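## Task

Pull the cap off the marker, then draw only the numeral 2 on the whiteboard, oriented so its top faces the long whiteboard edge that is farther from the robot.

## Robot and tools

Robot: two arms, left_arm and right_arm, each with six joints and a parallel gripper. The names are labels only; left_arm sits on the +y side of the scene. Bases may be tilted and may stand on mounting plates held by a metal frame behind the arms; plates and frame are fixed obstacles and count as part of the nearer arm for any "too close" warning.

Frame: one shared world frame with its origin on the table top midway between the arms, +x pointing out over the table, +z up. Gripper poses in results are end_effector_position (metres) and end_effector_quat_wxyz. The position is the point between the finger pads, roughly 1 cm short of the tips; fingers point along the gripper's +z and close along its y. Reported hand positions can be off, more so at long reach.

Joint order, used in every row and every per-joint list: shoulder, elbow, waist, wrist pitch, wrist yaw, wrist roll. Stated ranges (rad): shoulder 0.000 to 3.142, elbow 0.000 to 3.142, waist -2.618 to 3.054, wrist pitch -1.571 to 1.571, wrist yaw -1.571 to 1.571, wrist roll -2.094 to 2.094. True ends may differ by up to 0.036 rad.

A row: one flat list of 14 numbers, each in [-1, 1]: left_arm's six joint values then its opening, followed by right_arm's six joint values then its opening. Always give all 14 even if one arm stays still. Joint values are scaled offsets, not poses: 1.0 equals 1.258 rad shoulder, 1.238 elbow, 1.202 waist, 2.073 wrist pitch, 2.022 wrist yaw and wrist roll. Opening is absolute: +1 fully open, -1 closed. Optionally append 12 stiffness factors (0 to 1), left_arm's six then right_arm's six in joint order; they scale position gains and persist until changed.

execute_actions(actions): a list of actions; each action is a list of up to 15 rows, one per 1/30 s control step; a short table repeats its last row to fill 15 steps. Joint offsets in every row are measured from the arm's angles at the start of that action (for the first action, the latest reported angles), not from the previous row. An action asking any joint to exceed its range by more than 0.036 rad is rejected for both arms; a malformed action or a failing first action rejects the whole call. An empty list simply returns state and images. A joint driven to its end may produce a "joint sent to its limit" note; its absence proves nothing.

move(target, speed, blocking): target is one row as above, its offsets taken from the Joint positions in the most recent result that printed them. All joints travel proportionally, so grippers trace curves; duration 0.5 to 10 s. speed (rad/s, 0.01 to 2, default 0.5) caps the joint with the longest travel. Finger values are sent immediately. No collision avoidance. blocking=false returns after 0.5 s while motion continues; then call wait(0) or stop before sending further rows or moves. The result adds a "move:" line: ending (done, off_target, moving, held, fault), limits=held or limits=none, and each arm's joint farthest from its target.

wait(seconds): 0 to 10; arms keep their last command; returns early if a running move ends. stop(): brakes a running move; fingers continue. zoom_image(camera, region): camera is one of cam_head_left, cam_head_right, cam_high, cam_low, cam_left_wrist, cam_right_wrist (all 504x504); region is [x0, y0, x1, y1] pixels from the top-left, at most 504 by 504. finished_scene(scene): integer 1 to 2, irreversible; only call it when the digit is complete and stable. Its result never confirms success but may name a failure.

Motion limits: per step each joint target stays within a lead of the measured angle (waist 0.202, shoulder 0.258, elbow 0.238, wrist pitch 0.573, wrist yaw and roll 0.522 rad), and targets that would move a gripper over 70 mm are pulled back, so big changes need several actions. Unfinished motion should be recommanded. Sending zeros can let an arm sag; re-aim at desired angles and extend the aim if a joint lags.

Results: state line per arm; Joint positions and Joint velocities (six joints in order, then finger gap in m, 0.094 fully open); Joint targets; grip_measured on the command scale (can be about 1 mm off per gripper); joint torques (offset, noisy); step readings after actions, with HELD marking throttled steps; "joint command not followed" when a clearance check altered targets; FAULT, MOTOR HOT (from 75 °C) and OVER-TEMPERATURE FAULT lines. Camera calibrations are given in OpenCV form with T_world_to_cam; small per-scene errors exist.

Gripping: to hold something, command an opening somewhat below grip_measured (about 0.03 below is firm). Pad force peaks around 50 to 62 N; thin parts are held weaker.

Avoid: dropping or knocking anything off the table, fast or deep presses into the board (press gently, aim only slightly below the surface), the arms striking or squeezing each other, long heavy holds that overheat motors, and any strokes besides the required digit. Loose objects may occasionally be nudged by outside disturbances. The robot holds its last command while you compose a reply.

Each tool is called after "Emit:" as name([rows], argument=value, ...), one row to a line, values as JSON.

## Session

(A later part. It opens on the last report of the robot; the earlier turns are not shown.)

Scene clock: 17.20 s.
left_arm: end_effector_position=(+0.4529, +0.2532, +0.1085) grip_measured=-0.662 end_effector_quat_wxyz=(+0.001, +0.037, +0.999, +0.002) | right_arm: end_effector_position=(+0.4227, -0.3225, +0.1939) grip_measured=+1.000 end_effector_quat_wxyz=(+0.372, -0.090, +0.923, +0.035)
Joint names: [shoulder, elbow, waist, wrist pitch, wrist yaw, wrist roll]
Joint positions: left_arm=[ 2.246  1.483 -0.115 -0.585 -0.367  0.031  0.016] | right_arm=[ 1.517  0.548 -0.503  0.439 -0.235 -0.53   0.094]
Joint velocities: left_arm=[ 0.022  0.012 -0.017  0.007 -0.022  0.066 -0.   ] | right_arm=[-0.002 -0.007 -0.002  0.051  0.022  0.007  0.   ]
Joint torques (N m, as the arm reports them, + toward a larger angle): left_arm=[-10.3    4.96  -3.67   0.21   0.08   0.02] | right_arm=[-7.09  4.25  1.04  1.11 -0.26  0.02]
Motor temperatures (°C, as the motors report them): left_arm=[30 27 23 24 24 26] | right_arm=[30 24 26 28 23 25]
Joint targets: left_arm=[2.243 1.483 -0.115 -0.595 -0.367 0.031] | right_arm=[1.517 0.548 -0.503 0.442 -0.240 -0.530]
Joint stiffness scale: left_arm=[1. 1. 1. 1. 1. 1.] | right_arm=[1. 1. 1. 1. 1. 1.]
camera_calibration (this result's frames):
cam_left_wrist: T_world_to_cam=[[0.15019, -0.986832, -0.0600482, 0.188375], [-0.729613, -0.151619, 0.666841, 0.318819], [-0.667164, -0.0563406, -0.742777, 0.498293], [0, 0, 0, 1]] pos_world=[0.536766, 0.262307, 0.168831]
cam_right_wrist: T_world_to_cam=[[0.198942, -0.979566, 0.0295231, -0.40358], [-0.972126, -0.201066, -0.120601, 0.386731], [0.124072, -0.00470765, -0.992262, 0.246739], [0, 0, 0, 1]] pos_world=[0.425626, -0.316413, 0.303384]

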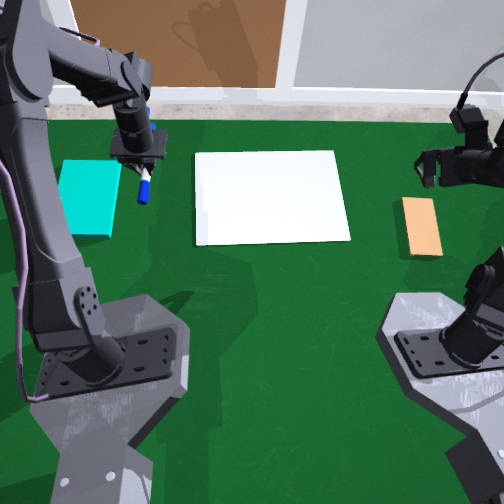

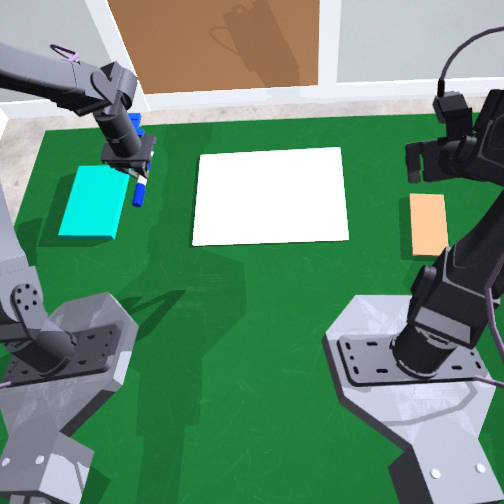

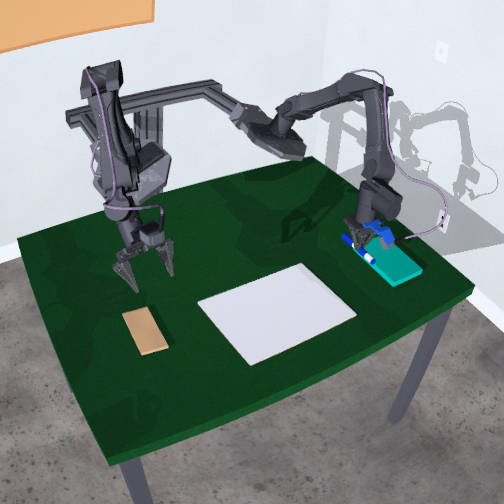

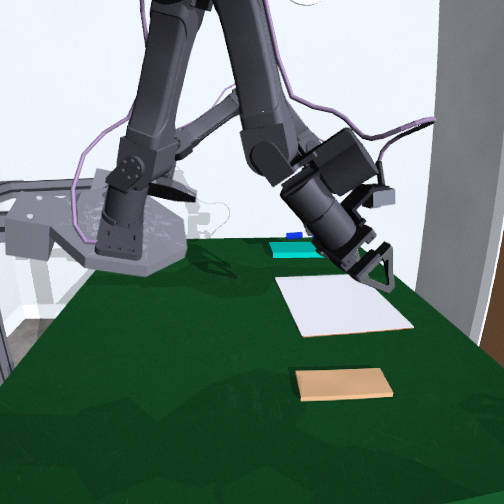

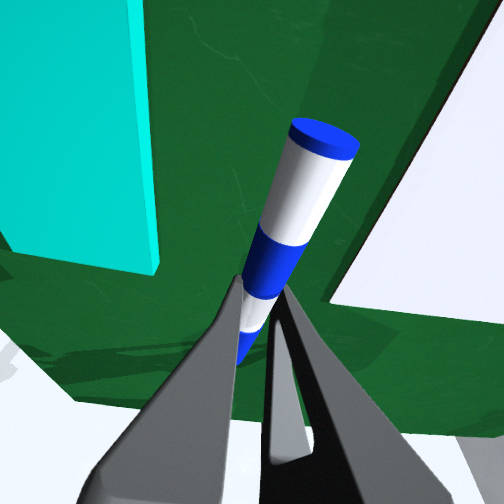

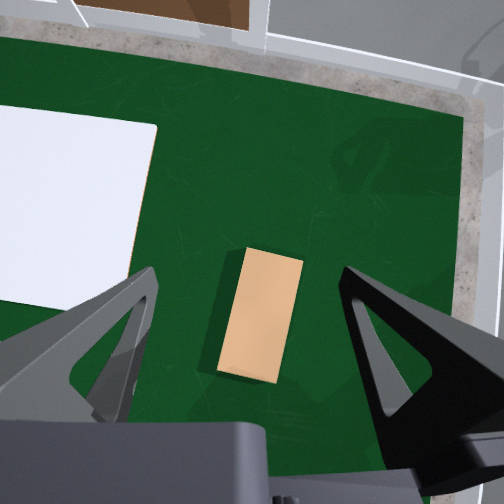

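Emit:
move(target=[0.06,0.042,-0.376,-0.067,-0.029,-0.98,-0.72, 0,0,0,0,0,1.0,1], speed=0.7)

Emit:
execute_actions(actions=[])

Scene clock: 21.87 s.
left_arm: end_effector_position=(+0.4027, +0.0815, +0.1615) grip_measured=-0.662 end_effector_quat_wxyz=(+0.002, -0.658, +0.753, -0.013) | right_arm: end_effector_position=(+0.4217, -0.3227, +0.1930) grip_measured=+1.000 end_effector_quat_wxyz=(+0.167, +0.735, +0.567, +0.332)
Joint names: [shoulder, elbow, waist, wrist pitch, wrist yaw, wrist roll]
Joint positions: left_arm=[ 2.311  1.511 -0.556 -0.707 -0.417 -1.943  0.016] | right_arm=[ 1.517  0.548 -0.503  0.435 -0.231  1.491  0.094]
Joint velocities: left_arm=[ 0.007  0.002  0.012  0.007 -0.007 -0.037 -0.001] | right_arm=[-0.002 -0.007 -0.012 -0.007 -0.037 -0.066  0.   ]
Joint torques (N m, as the arm reports them, + toward a larger angle): left_arm=[-8.89  6.97 -5.12  0.18 -0.03 -0.01] | right_arm=[-7.1   4.27  1.07  1.11 -0.25  0.03]
Motor temperatures (°C, as the motors report them): left_arm=[31 27 23 24 24 26] | right_arm=[30 24 26 28 23 25]
Joint targets: left_arm=[2.321 1.535 -0.567 -0.724 -0.426 -1.950] | right_arm=[1.517 0.548 -0.503 0.439 -0.235 1.492]
Joint stiffness scale: left_arm=[1. 1. 1. 1. 1. 1.] | right_arm=[1. 1. 1. 1. 1. 1.]
move: off_target (left_arm); limits=none; left_arm: farthest joint: the elbow, 0.024 radians from its target (0.052 radians at the start); right_arm: farthest joint: the wrist pitch, 0.004 radians from its target (0.000 radians at the start)
camera_calibration (this result's frames):
cam_left_wrist: T_world_to_cam=[[0.995279, 0.0894966, -0.0375493, -0.402041], [0.0909302, -0.7246, 0.683144, -0.0655713], [0.0339308, -0.683334, -0.729317, 0.261107], [0, 0, 0, 1]] pos_world=[0.397245, 0.166891, 0.220128]
cam_right_wrist: T_world_to_cam=[[-0.735806, 0.276809, -0.618034, 0.521085], [-0.305163, 0.67919, 0.667515, 0.236397], [0.604537, 0.679763, -0.41528, 0.152881], [0, 0, 0, 1]] pos_world=[0.363135, -0.408723, 0.227737]

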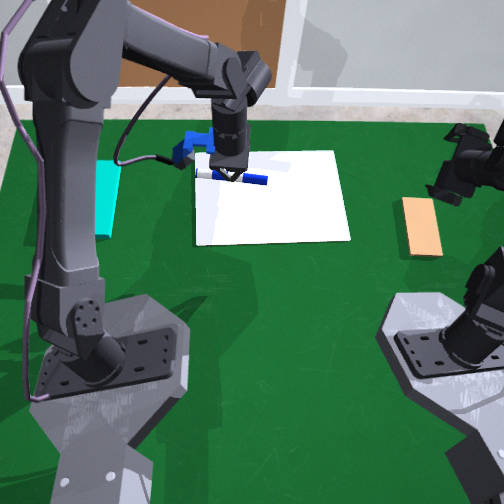

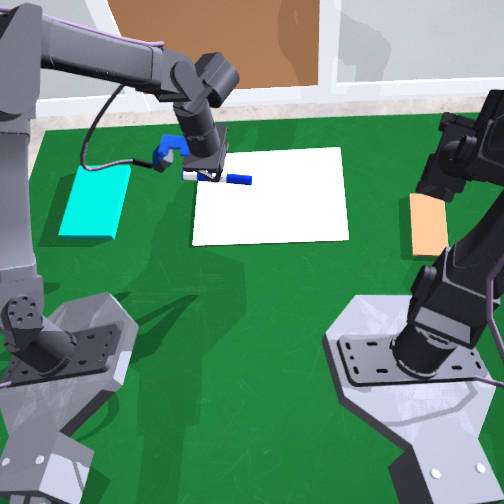

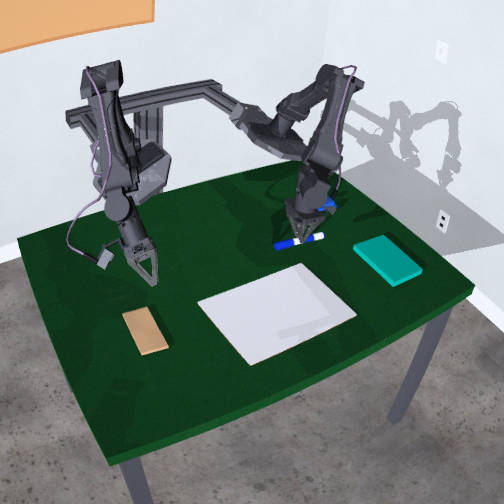

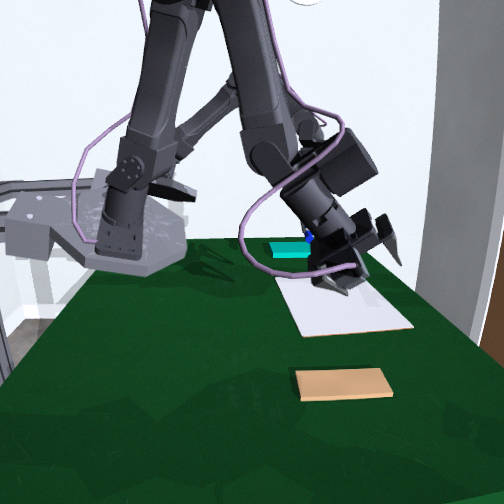

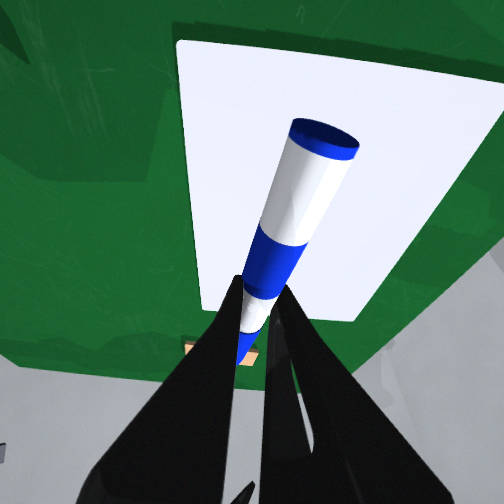

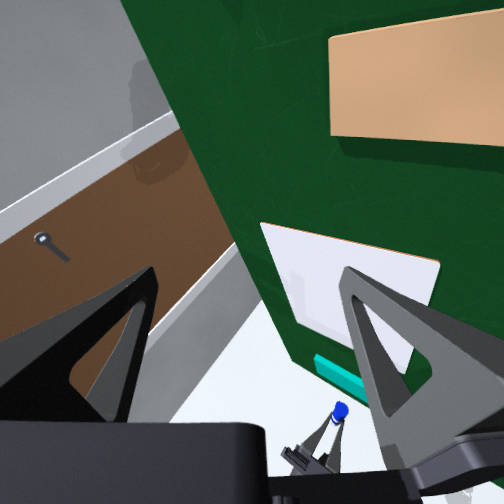

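Scene clock: 21.87 s.
left_arm: end_effector_position=(+0.4027, +0.0815, +0.1615) grip_measured=-0.662 end_effector_quat_wxyz=(+0.002, -0.658, +0.753, -0.013) | right_arm: end_effector_position=(+0.4217, -0.3227, +0.1930) grip_measured=+1.000 end_effector_quat_wxyz=(+0.167, +0.735, +0.567, +0.332)
Joint names: [shoulder, elbow, waist, wrist pitch, wrist yaw, wrist roll]
Joint positions: left_arm=[ 2.311  1.511 -0.556 -0.707 -0.417 -1.943  0.016] | right_arm=[ 1.517  0.548 -0.503  0.435 -0.231  1.491  0.094]
Joint velocities: left_arm=[ 0.007  0.002  0.012  0.007 -0.007 -0.037 -0.001] | right_arm=[-0.002 -0.007 -0.012 -0.007 -0.037 -0.066  0.   ]
Joint torques (N m, as the arm reports them, + toward a larger angle): left_arm=[-8.89  6.97 -5.12  0.18 -0.03 -0.01] | right_arm=[-7.1   4.27  1.07  1.11 -0.25  0.03]
Motor temperatures (°C, as the motors report them): left_arm=[31 27 23 24 24 26] | right_arm=[30 24 26 28 23 25]
Joint targets: left_arm=[2.321 1.535 -0.567 -0.724 -0.426 -1.950] | right_arm=[1.517 0.548 -0.503 0.439 -0.235 1.492]
Joint stiffness scale: left_arm=[1. 1. 1. 1. 1. 1.] | right_arm=[1. 1. 1. 1. 1. 1.]
camera_calibration (this result's frames):
cam_left_wrist: T_world_to_cam=[[0.995279, 0.0894966, -0.0375493, -0.402041], [0.0909302, -0.7246, 0.683144, -0.0655713], [0.0339308, -0.683334, -0.729317, 0.261107], [0, 0, 0, 1]] pos_world=[0.397245, 0.166891, 0.220128]
cam_right_wrist: T_world_to_cam=[[-0.735806, 0.276809, -0.618034, 0.521085], [-0.305163, 0.67919, 0.667515, 0.236397], [0.604537, 0.679763, -0.41528, 0.152881], [0, 0, 0, 1]] pos_world=[0.363135, -0.408723, 0.227737]

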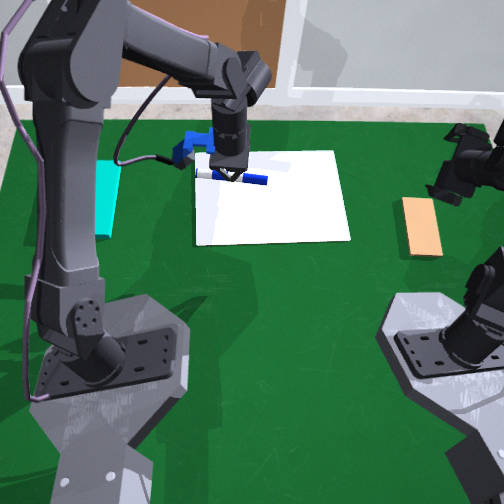

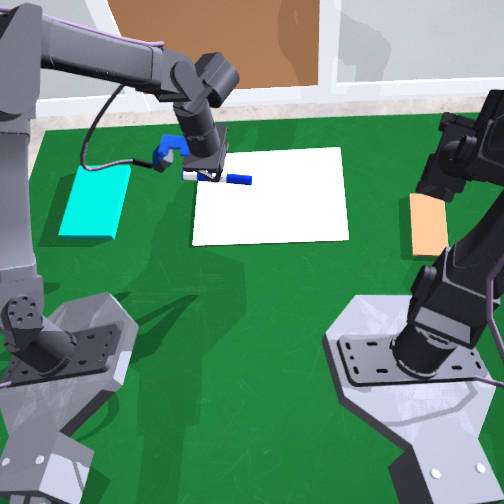

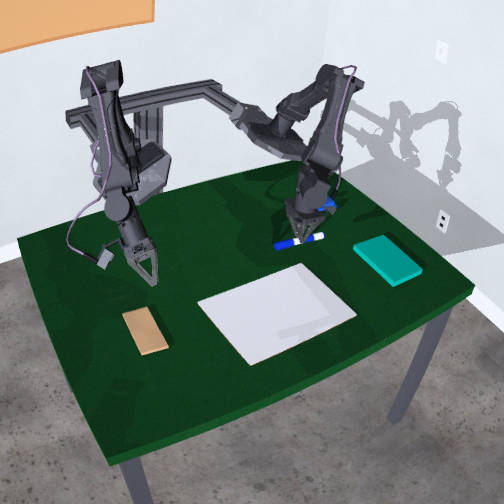

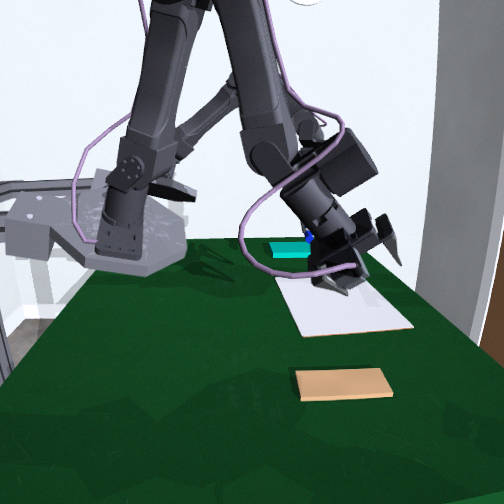

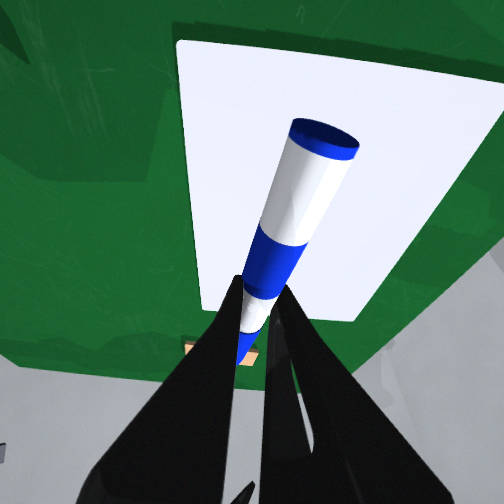

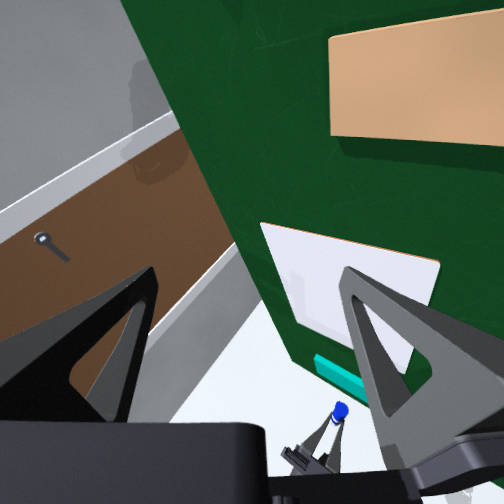

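Emit:
move(target=[0.008,0.02,-0.009,-0.008,-0.004,-0.003,-0.72, 0.219,0.1,0.786,-0.039,0.188,0.234,1], speed=0.6)

Scene clock: 24.43 s.
left_arm: end_effector_position=(+0.4027, +0.0816, +0.1615) grip_measured=-0.662 end_effector_quat_wxyz=(+0.002, -0.658, +0.753, -0.012) | right_arm: end_effector_position=(+0.3637, -0.0108, +0.2157) grip_measured=+1.000 end_effector_quat_wxyz=(-0.026, +0.661, +0.661, +0.353)
Joint names: [shoulder, elbow, waist, wrist pitch, wrist yaw, wrist roll]
Joint positions: left_arm=[ 2.311  1.511 -0.556 -0.708 -0.417 -1.944  0.016] | right_arm=[1.781 0.642 0.431 0.361 0.141 1.962 0.094]
Joint velocities: left_arm=[ 0.007 -0.022 -0.007  0.007 -0.022 -0.051  0.   ] | right_arm=[-0.007 -0.012 -0.007 -0.081  0.007  0.007  0.   ]
Joint torques (N m, as the arm reports them, + toward a larger angle): left_arm=[-8.91  7.01 -5.16  0.18  0.   -0.04] | right_arm=[-6.01  7.12  3.88  0.98 -0.1   0.03]
Motor temperatures (°C, as the motors report them): left_arm=[31 27 24 24 24 26] | right_arm=[30 25 26 28 23 25]
Joint targets: left_arm=[2.321 1.535 -0.567 -0.724 -0.425 -1.949] | right_arm=[1.792 0.672 0.441 0.354 0.149 1.965]
Joint stiffness scale: left_arm=[1. 1. 1. 1. 1. 1.] | right_arm=[1. 1. 1. 1. 1. 1.]
move: off_target (left_arm, right_arm); limits=none; left_arm: farthest joint: the elbow, 0.025 radians from its target (0.025 radians at the start); right_arm: farthest joint: the elbow, 0.030 radians from its target (0.124 radians at the start)
camera_calibration (this result's frames):
cam_left_wrist: T_world_to_cam=[[0.995247, 0.0897274, -0.0378416, -0.401926], [0.0913044, -0.724692, 0.682997, -0.0656508], [0.03386, -0.683206, -0.729441, 0.261175], [0, 0, 0, 1]] pos_world=[0.397167, 0.166924, 0.220142]
cam_right_wrist: T_world_to_cam=[[-0.89594, 0.0960894, -0.433656, 0.422627], [-0.368788, 0.383228, 0.846836, -0.0270883], [0.247561, 0.918642, -0.307913, 0.0946035], [0, 0, 0, 1]] pos_world=[0.345238, -0.117136, 0.235344]

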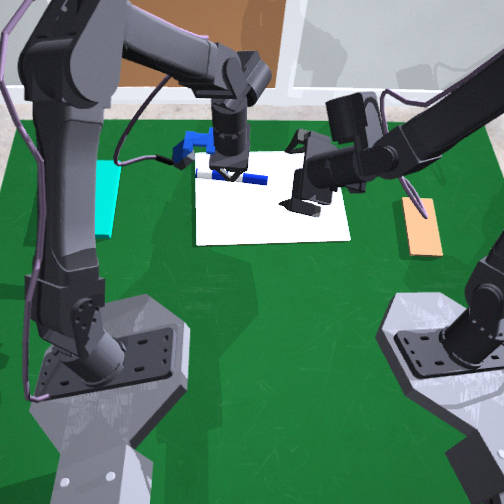

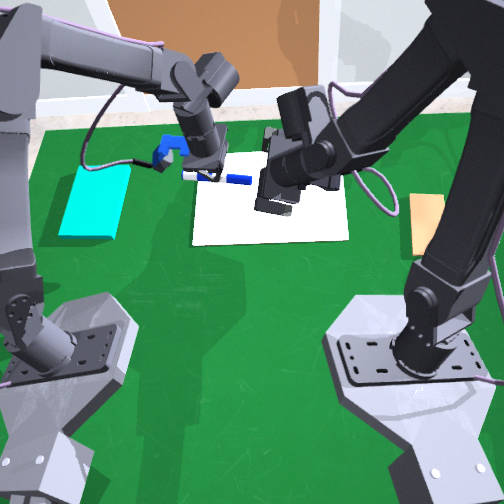

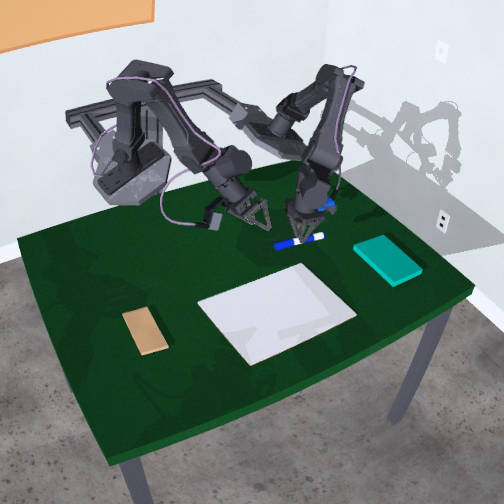

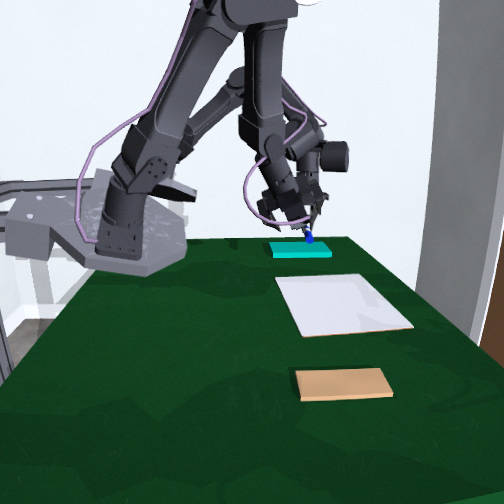

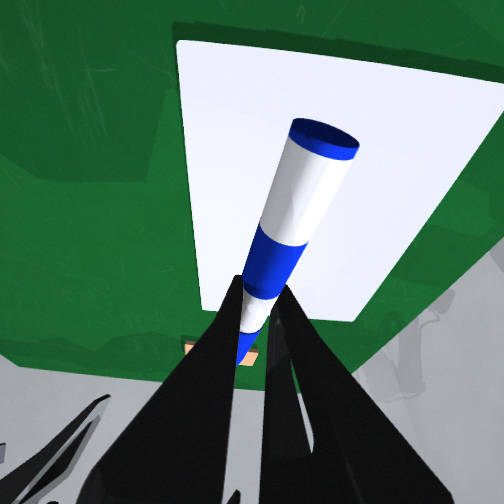

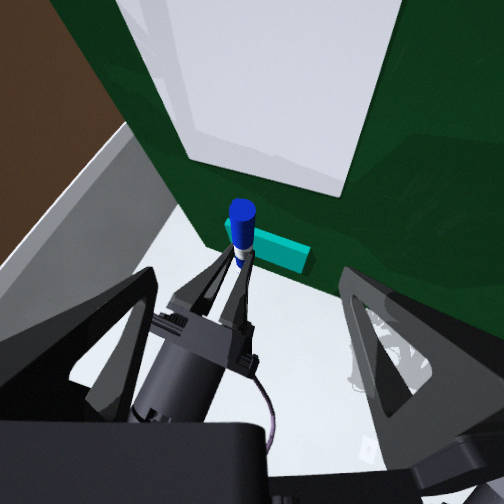

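Emit:
move(target=[0.008,0.02,-0.009,-0.008,-0.004,-0.003,-0.72, 0.31,0.245,-0.006,0.049,-0.002,0,0.1], speed=0.3)

Scene clock: 26.43 s.
left_arm: end_effector_position=(+0.4027, +0.0816, +0.1615) grip_measured=-0.662 end_effector_quat_wxyz=(+0.002, -0.658, +0.753, -0.012) | right_arm: end_effector_position=(+0.4026, +0.0422, +0.1563) grip_measured=+0.103 end_effector_quat_wxyz=(-0.027, +0.664, +0.662, +0.346)
Joint names: [shoulder, elbow, waist, wrist pitch, wrist yaw, wrist roll]
Joint positions: left_arm=[ 2.311  1.511 -0.556 -0.708 -0.417 -1.944  0.016] | right_arm=[2.163 0.916 0.424 0.453 0.14  1.962 0.052]
Joint velocities: left_arm=[ 0.012  0.002 -0.002 -0.022 -0.022  0.095 -0.   ] | right_arm=[ 0.002 -0.007 -0.007 -0.081  0.007 -0.095 -0.001]
Joint torques (N m, as the arm reports them, + toward a larger angle): left_arm=[-8.96  7.02 -5.11  0.17 -0.03 -0.05] | right_arm=[-8.68  6.45  3.94  1.12 -0.22  0.02]
Motor temperatures (°C, as the motors report them): left_arm=[31 27 24 24 24 26] | right_arm=[30 25 26 28 23 25]
Joint targets: left_arm=[2.321 1.535 -0.567 -0.724 -0.425 -1.950] | right_arm=[2.171 0.945 0.424 0.463 0.137 1.962]
Joint stiffness scale: left_arm=[1. 1. 1. 1. 1. 1.] | right_arm=[1. 1. 1. 1. 1. 1.]
move: off_target (left_arm, right_arm); limits=none; left_arm: farthest joint: the elbow, 0.025 radians from its target (0.025 radians at the start); right_arm: farthest joint: the elbow, 0.029 radians from its target (0.304 radians at the start)
camera_calibration (this result's frames):
cam_left_wrist: T_world_to_cam=[[0.995213, 0.0901066, -0.0378482, -0.401942], [0.0915848, -0.724652, 0.683002, -0.0657678], [0.0341162, -0.683198, -0.729436, 0.261071], [0, 0, 0, 1]] pos_world=[0.397134, 0.166922, 0.220141]
cam_right_wrist: T_world_to_cam=[[-0.901851, 0.0925503, -0.422017, 0.427288], [-0.356755, 0.391444, 0.848232, 0.0118177], [0.2437, 0.915536, -0.320006, 0.0215853], [0, 0, 0, 1]] pos_world=[0.384306, -0.0639337, 0.177206]

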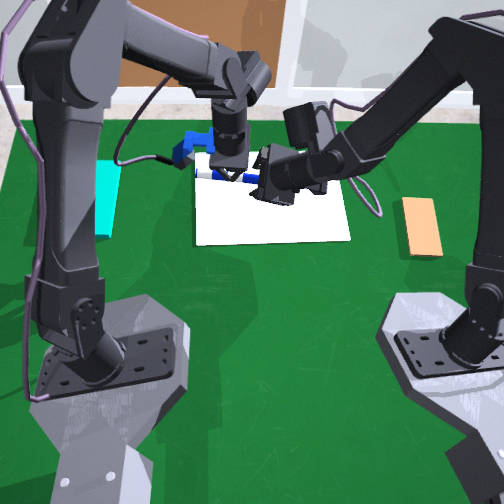

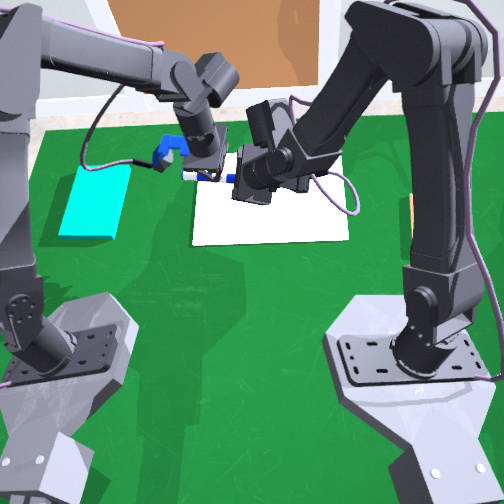

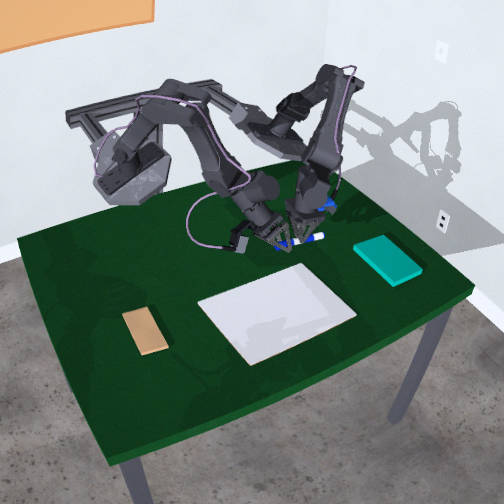

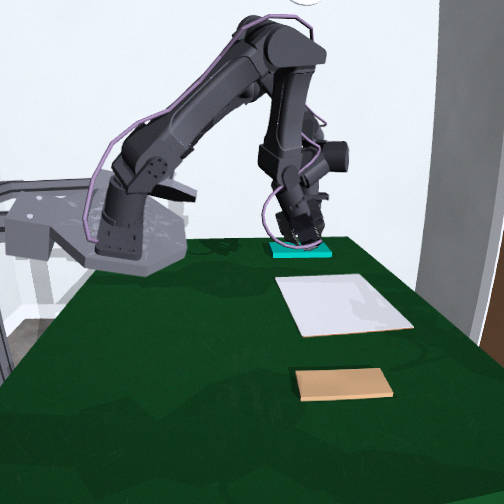

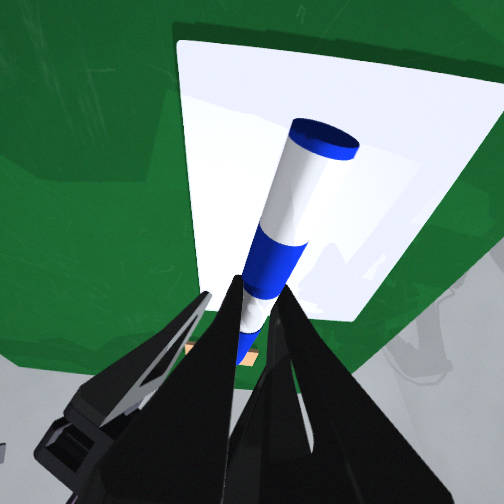

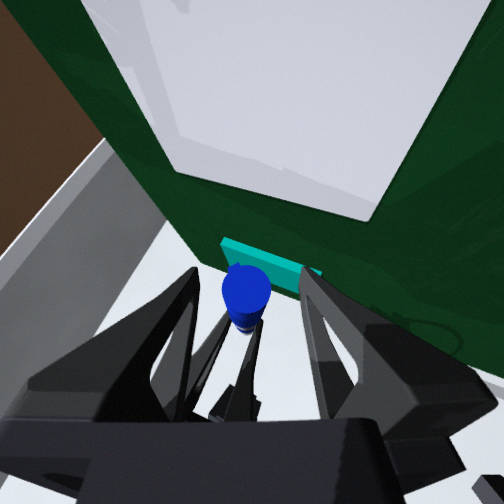

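Emit:
execute_actions([
  [[0.008,0.02,-0.009,-0.008,-0.004,-0.003,-0.72, 0.007,0.024,0,0.005,0,0,-0.68]],
  [[0,0,0,0,0,0,-0.72,0,0,0,0,0,0,-0.68]],
  [[0,0,0,0,0,0,-0.72,0,0,0,0,0,0,-0.68]],
])

Scene clock: 28.17 s.
left_arm: end_effector_position=(+0.4020, +0.0820, +0.1615) grip_measured=-0.662 end_effector_quat_wxyz=(+0.002, -0.658, +0.753, -0.011) | right_arm: end_effector_position=(+0.4034, +0.0422, +0.1568) grip_measured=-0.623 end_effector_quat_wxyz=(-0.027, +0.664, +0.661, +0.347)
Joint names: [shoulder, elbow, waist, wrist pitch, wrist yaw, wrist roll]
Joint positions: left_arm=[ 2.311  1.511 -0.556 -0.711 -0.417 -1.945  0.016] | right_arm=[2.163 0.916 0.424 0.457 0.141 1.963 0.018]
Joint velocities: left_arm=[-0.007  0.002 -0.007  0.081 -0.037 -0.022  0.001] | right_arm=[ 0.007 -0.007 -0.002  0.037 -0.007  0.037  0.001]
Joint torques (N m, as the arm reports them, + toward a larger angle): left_arm=[-9.62  5.26 -4.3   0.37  0.08  0.03] | right_arm=[-9.38  4.07  4.02  1.04 -0.16  0.03]
Motor temperatures (°C, as the motors report them): left_arm=[32 27 24 24 24 26] | right_arm=[30 25 26 28 23 25]
Joint targets: left_arm=[2.311 1.511 -0.556 -0.711 -0.417 -1.945] | right_arm=[2.163 0.916 0.424 0.457 0.141 1.963]
Joint stiffness scale: left_arm=[1. 1. 1. 1. 1. 1.] | right_arm=[1. 1. 1. 1. 1. 1.]
Step readings (joint positions; steps 1 to 15: 1st action; 16 to 30: 2nd action; 31 to 45: 3rd action):
0: left_arm=[2.311 1.511 -0.556 -0.708 -0.417 -1.944] | right_arm=[2.163 0.916 0.424 0.453 0.140 1.962]
1: left_arm=[2.311 1.511 -0.556 -0.708 -0.417 -1.944] | right_arm=[2.163 0.916 0.424 0.453 0.140 1.962]
2: left_arm=[2.311 1.511 -0.556 -0.708 -0.417 -1.944] | right_arm=[2.163 0.916 0.424 0.453 0.140 1.962]
4: left_arm=[2.311 1.511 -0.556 -0.711 -0.417 -1.945] | right_arm=[2.163 0.916 0.424 0.456 0.141 1.963]
8: left_arm=[2.311 1.511 -0.556 -0.711 -0.417 -1.945] | right_arm=[2.163 0.916 0.424 0.457 0.141 1.963]
15: left_arm=[2.311 1.511 -0.556 -0.711 -0.417 -1.945] | right_arm=[2.163 0.916 0.424 0.457 0.141 1.963]
16: left_arm=[2.311 1.511 -0.556 -0.711 -0.417 -1.945] | right_arm=[2.163 0.916 0.424 0.457 0.141 1.963]
17: left_arm=[2.311 1.511 -0.556 -0.711 -0.417 -1.945] | right_arm=[2.163 0.916 0.424 0.457 0.141 1.963]
19: left_arm=[2.311 1.511 -0.556 -0.711 -0.417 -1.945] | right_arm=[2.163 0.916 0.424 0.457 0.141 1.963]
23: left_arm=[2.311 1.511 -0.556 -0.711 -0.417 -1.945] | right_arm=[2.163 0.916 0.424 0.457 0.141 1.963]
30: left_arm=[2.311 1.511 -0.556 -0.711 -0.417 -1.945] | right_arm=[2.163 0.916 0.424 0.457 0.141 1.963]
31: left_arm=[2.311 1.511 -0.556 -0.711 -0.417 -1.945] | right_arm=[2.163 0.916 0.424 0.457 0.141 1.963]
32: left_arm=[2.311 1.511 -0.556 -0.711 -0.417 -1.945] | right_arm=[2.163 0.916 0.424 0.457 0.141 1.963]
34: left_arm=[2.311 1.511 -0.556 -0.711 -0.417 -1.945] | right_arm=[2.163 0.916 0.424 0.457 0.141 1.963]
38: left_arm=[2.311 1.511 -0.556 -0.711 -0.417 -1.945] | right_arm=[2.163 0.916 0.424 0.457 0.141 1.963]
45: Joint positions above
camera_calibration (this result's frames):
cam_left_wrist: T_world_to_cam=[[0.99517, 0.0895527, -0.040216, -0.400875], [0.0928662, -0.725987, 0.681409, -0.065517], [0.0318257, -0.681852, -0.730797, 0.262417], [0, 0, 0, 1]] pos_world=[0.396671, 0.167265, 0.220296]
cam_right_wrist: T_world_to_cam=[[-0.900483, 0.0954092, -0.424296, 0.427935], [-0.358115, 0.390876, 0.847921, 0.0123585], [0.246747, 0.915485, -0.31781, 0.0199489], [0, 0, 0, 1]] pos_world=[0.384851, -0.0639224, 0.177432]

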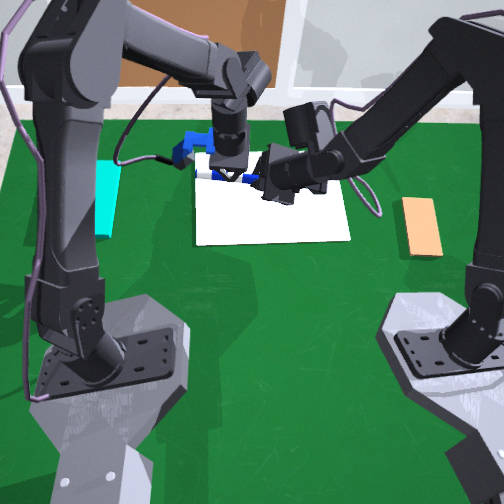

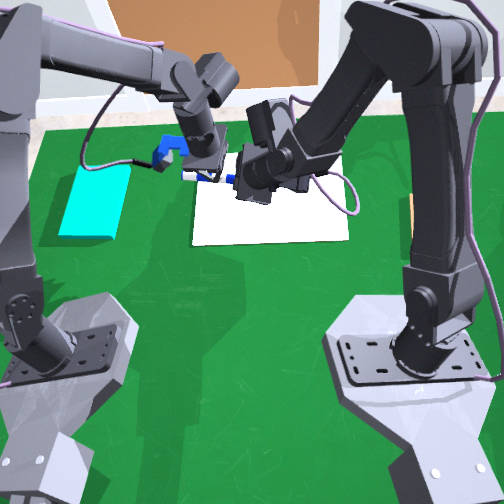

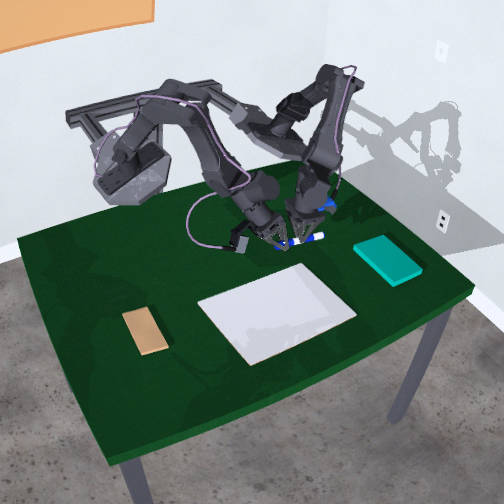

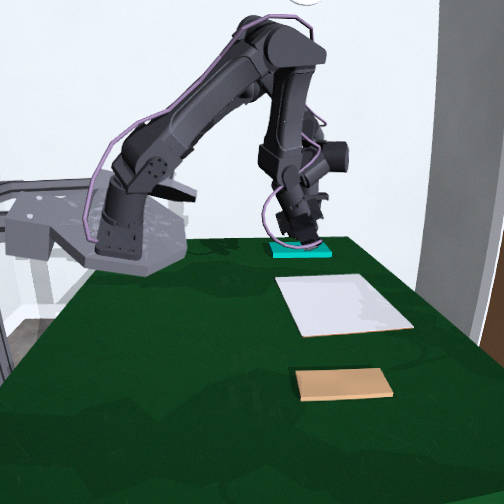

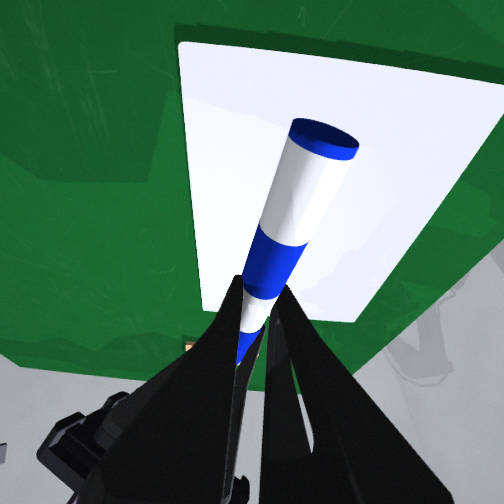

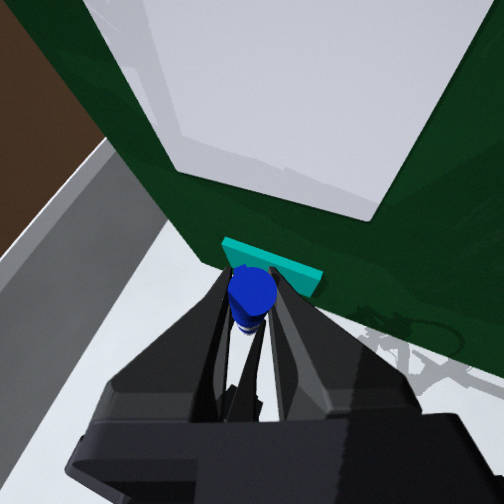

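Emit:
move(target=[0,0,0,0,0,0,-0.72, -0.125,-0.115,-0.168,0.004,-0.07,-0.071,-0.68], speed=0.12)

Scene clock: 31.77 s.
left_arm: end_effector_position=(+0.4058, +0.0821, +0.1600) grip_measured=-0.662 end_effector_quat_wxyz=(-0.001, -0.664, +0.747, -0.018) | right_arm: end_effector_position=(+0.4132, -0.0336, +0.1480) grip_measured=-0.623 end_effector_quat_wxyz=(-0.030, +0.669, +0.657, +0.346)
Joint names: [shoulder, elbow, waist, wrist pitch, wrist yaw, wrist roll]
Joint positions: left_arm=[ 2.311  1.511 -0.547 -0.694 -0.407 -1.947  0.016] | right_arm=[ 2.039  0.789  0.216  0.469 -0.007  1.829  0.018]
Joint velocities: left_arm=[-0.017  0.007 -0.007 -0.007  0.022  0.007  0.001] | right_arm=[-0.022 -0.002  0.007 -0.022  0.022 -0.007 -0.   ]
Joint torques (N m, as the arm reports them, + toward a larger angle): left_arm=[-9.66  5.32 -5.09  0.22 -0.02  0.05] | right_arm=[-11.61   2.31   3.9    0.91  -0.13  -0.08]
Motor temperatures (°C, as the motors report them): left_arm=[32 27 24 24 24 26] | right_arm=[31 25 26 28 23 25]
Joint targets: left_arm=[2.311 1.511 -0.557 -0.711 -0.417 -1.945] | right_arm=[2.005 0.774 0.222 0.465 -0.001 1.819]
Joint stiffness scale: left_arm=[1. 1. 1. 1. 1. 1.] | right_arm=[1. 1. 1. 1. 1. 1.]
move: off_target (right_arm); limits=none; left_arm: farthest joint: the wrist pitch, 0.017 radians from its target (0.000 radians at the start); right_arm: farthest joint: the shoulder, 0.034 radians from its target (0.157 radians at the start)
camera_calibration (this result's frames):
cam_left_wrist: T_world_to_cam=[[0.993729, 0.105701, -0.036483, -0.406053], [0.101414, -0.714492, 0.692255, -0.0709125], [0.047105, -0.691613, -0.720731, 0.254243], [0, 0, 0, 1]] pos_world=[0.398722, 0.168091, 0.217516]
cam_right_wrist: T_world_to_cam=[[-0.90298, 0.106389, -0.416304, 0.440411], [-0.347515, 0.388993, 0.853181, 0.0477202], [0.252708, 0.915077, -0.314281, 0.0811491], [0, 0, 0, 1]] pos_world=[0.393759, -0.139675, 0.168135]

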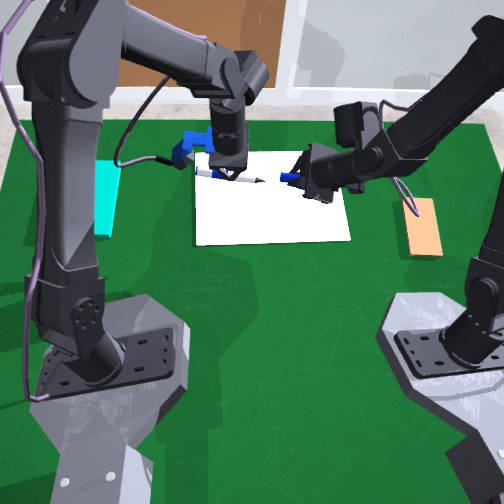

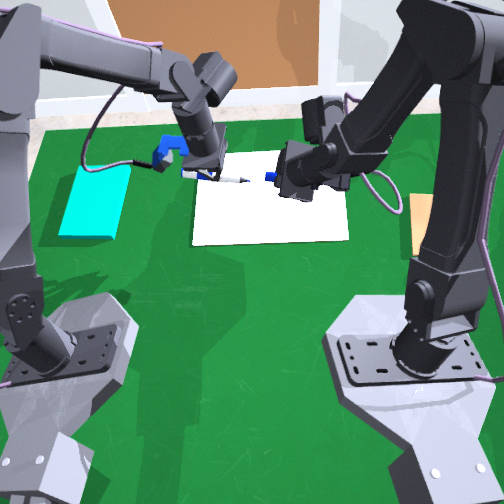

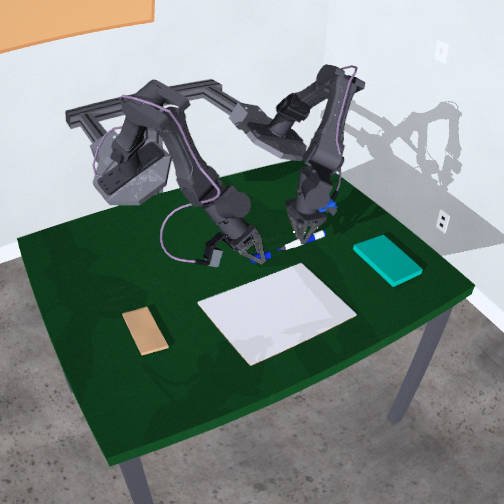

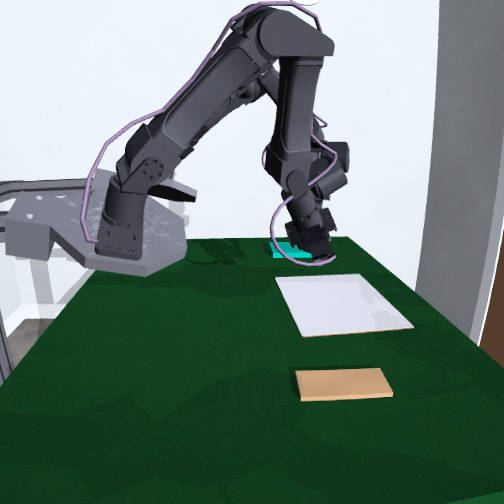

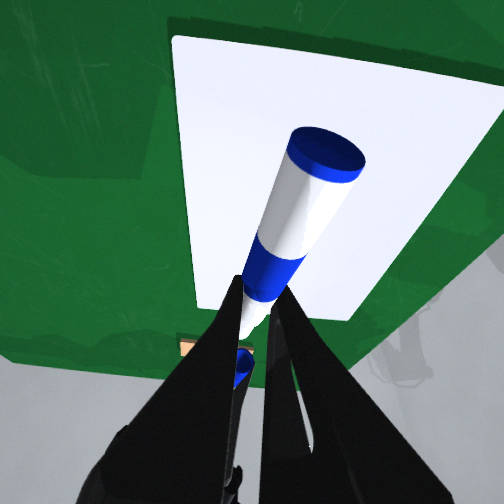

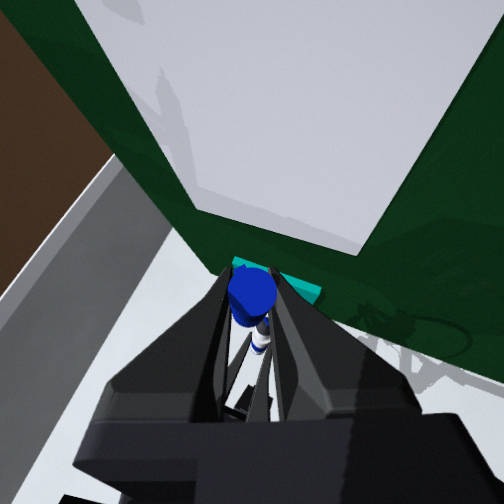

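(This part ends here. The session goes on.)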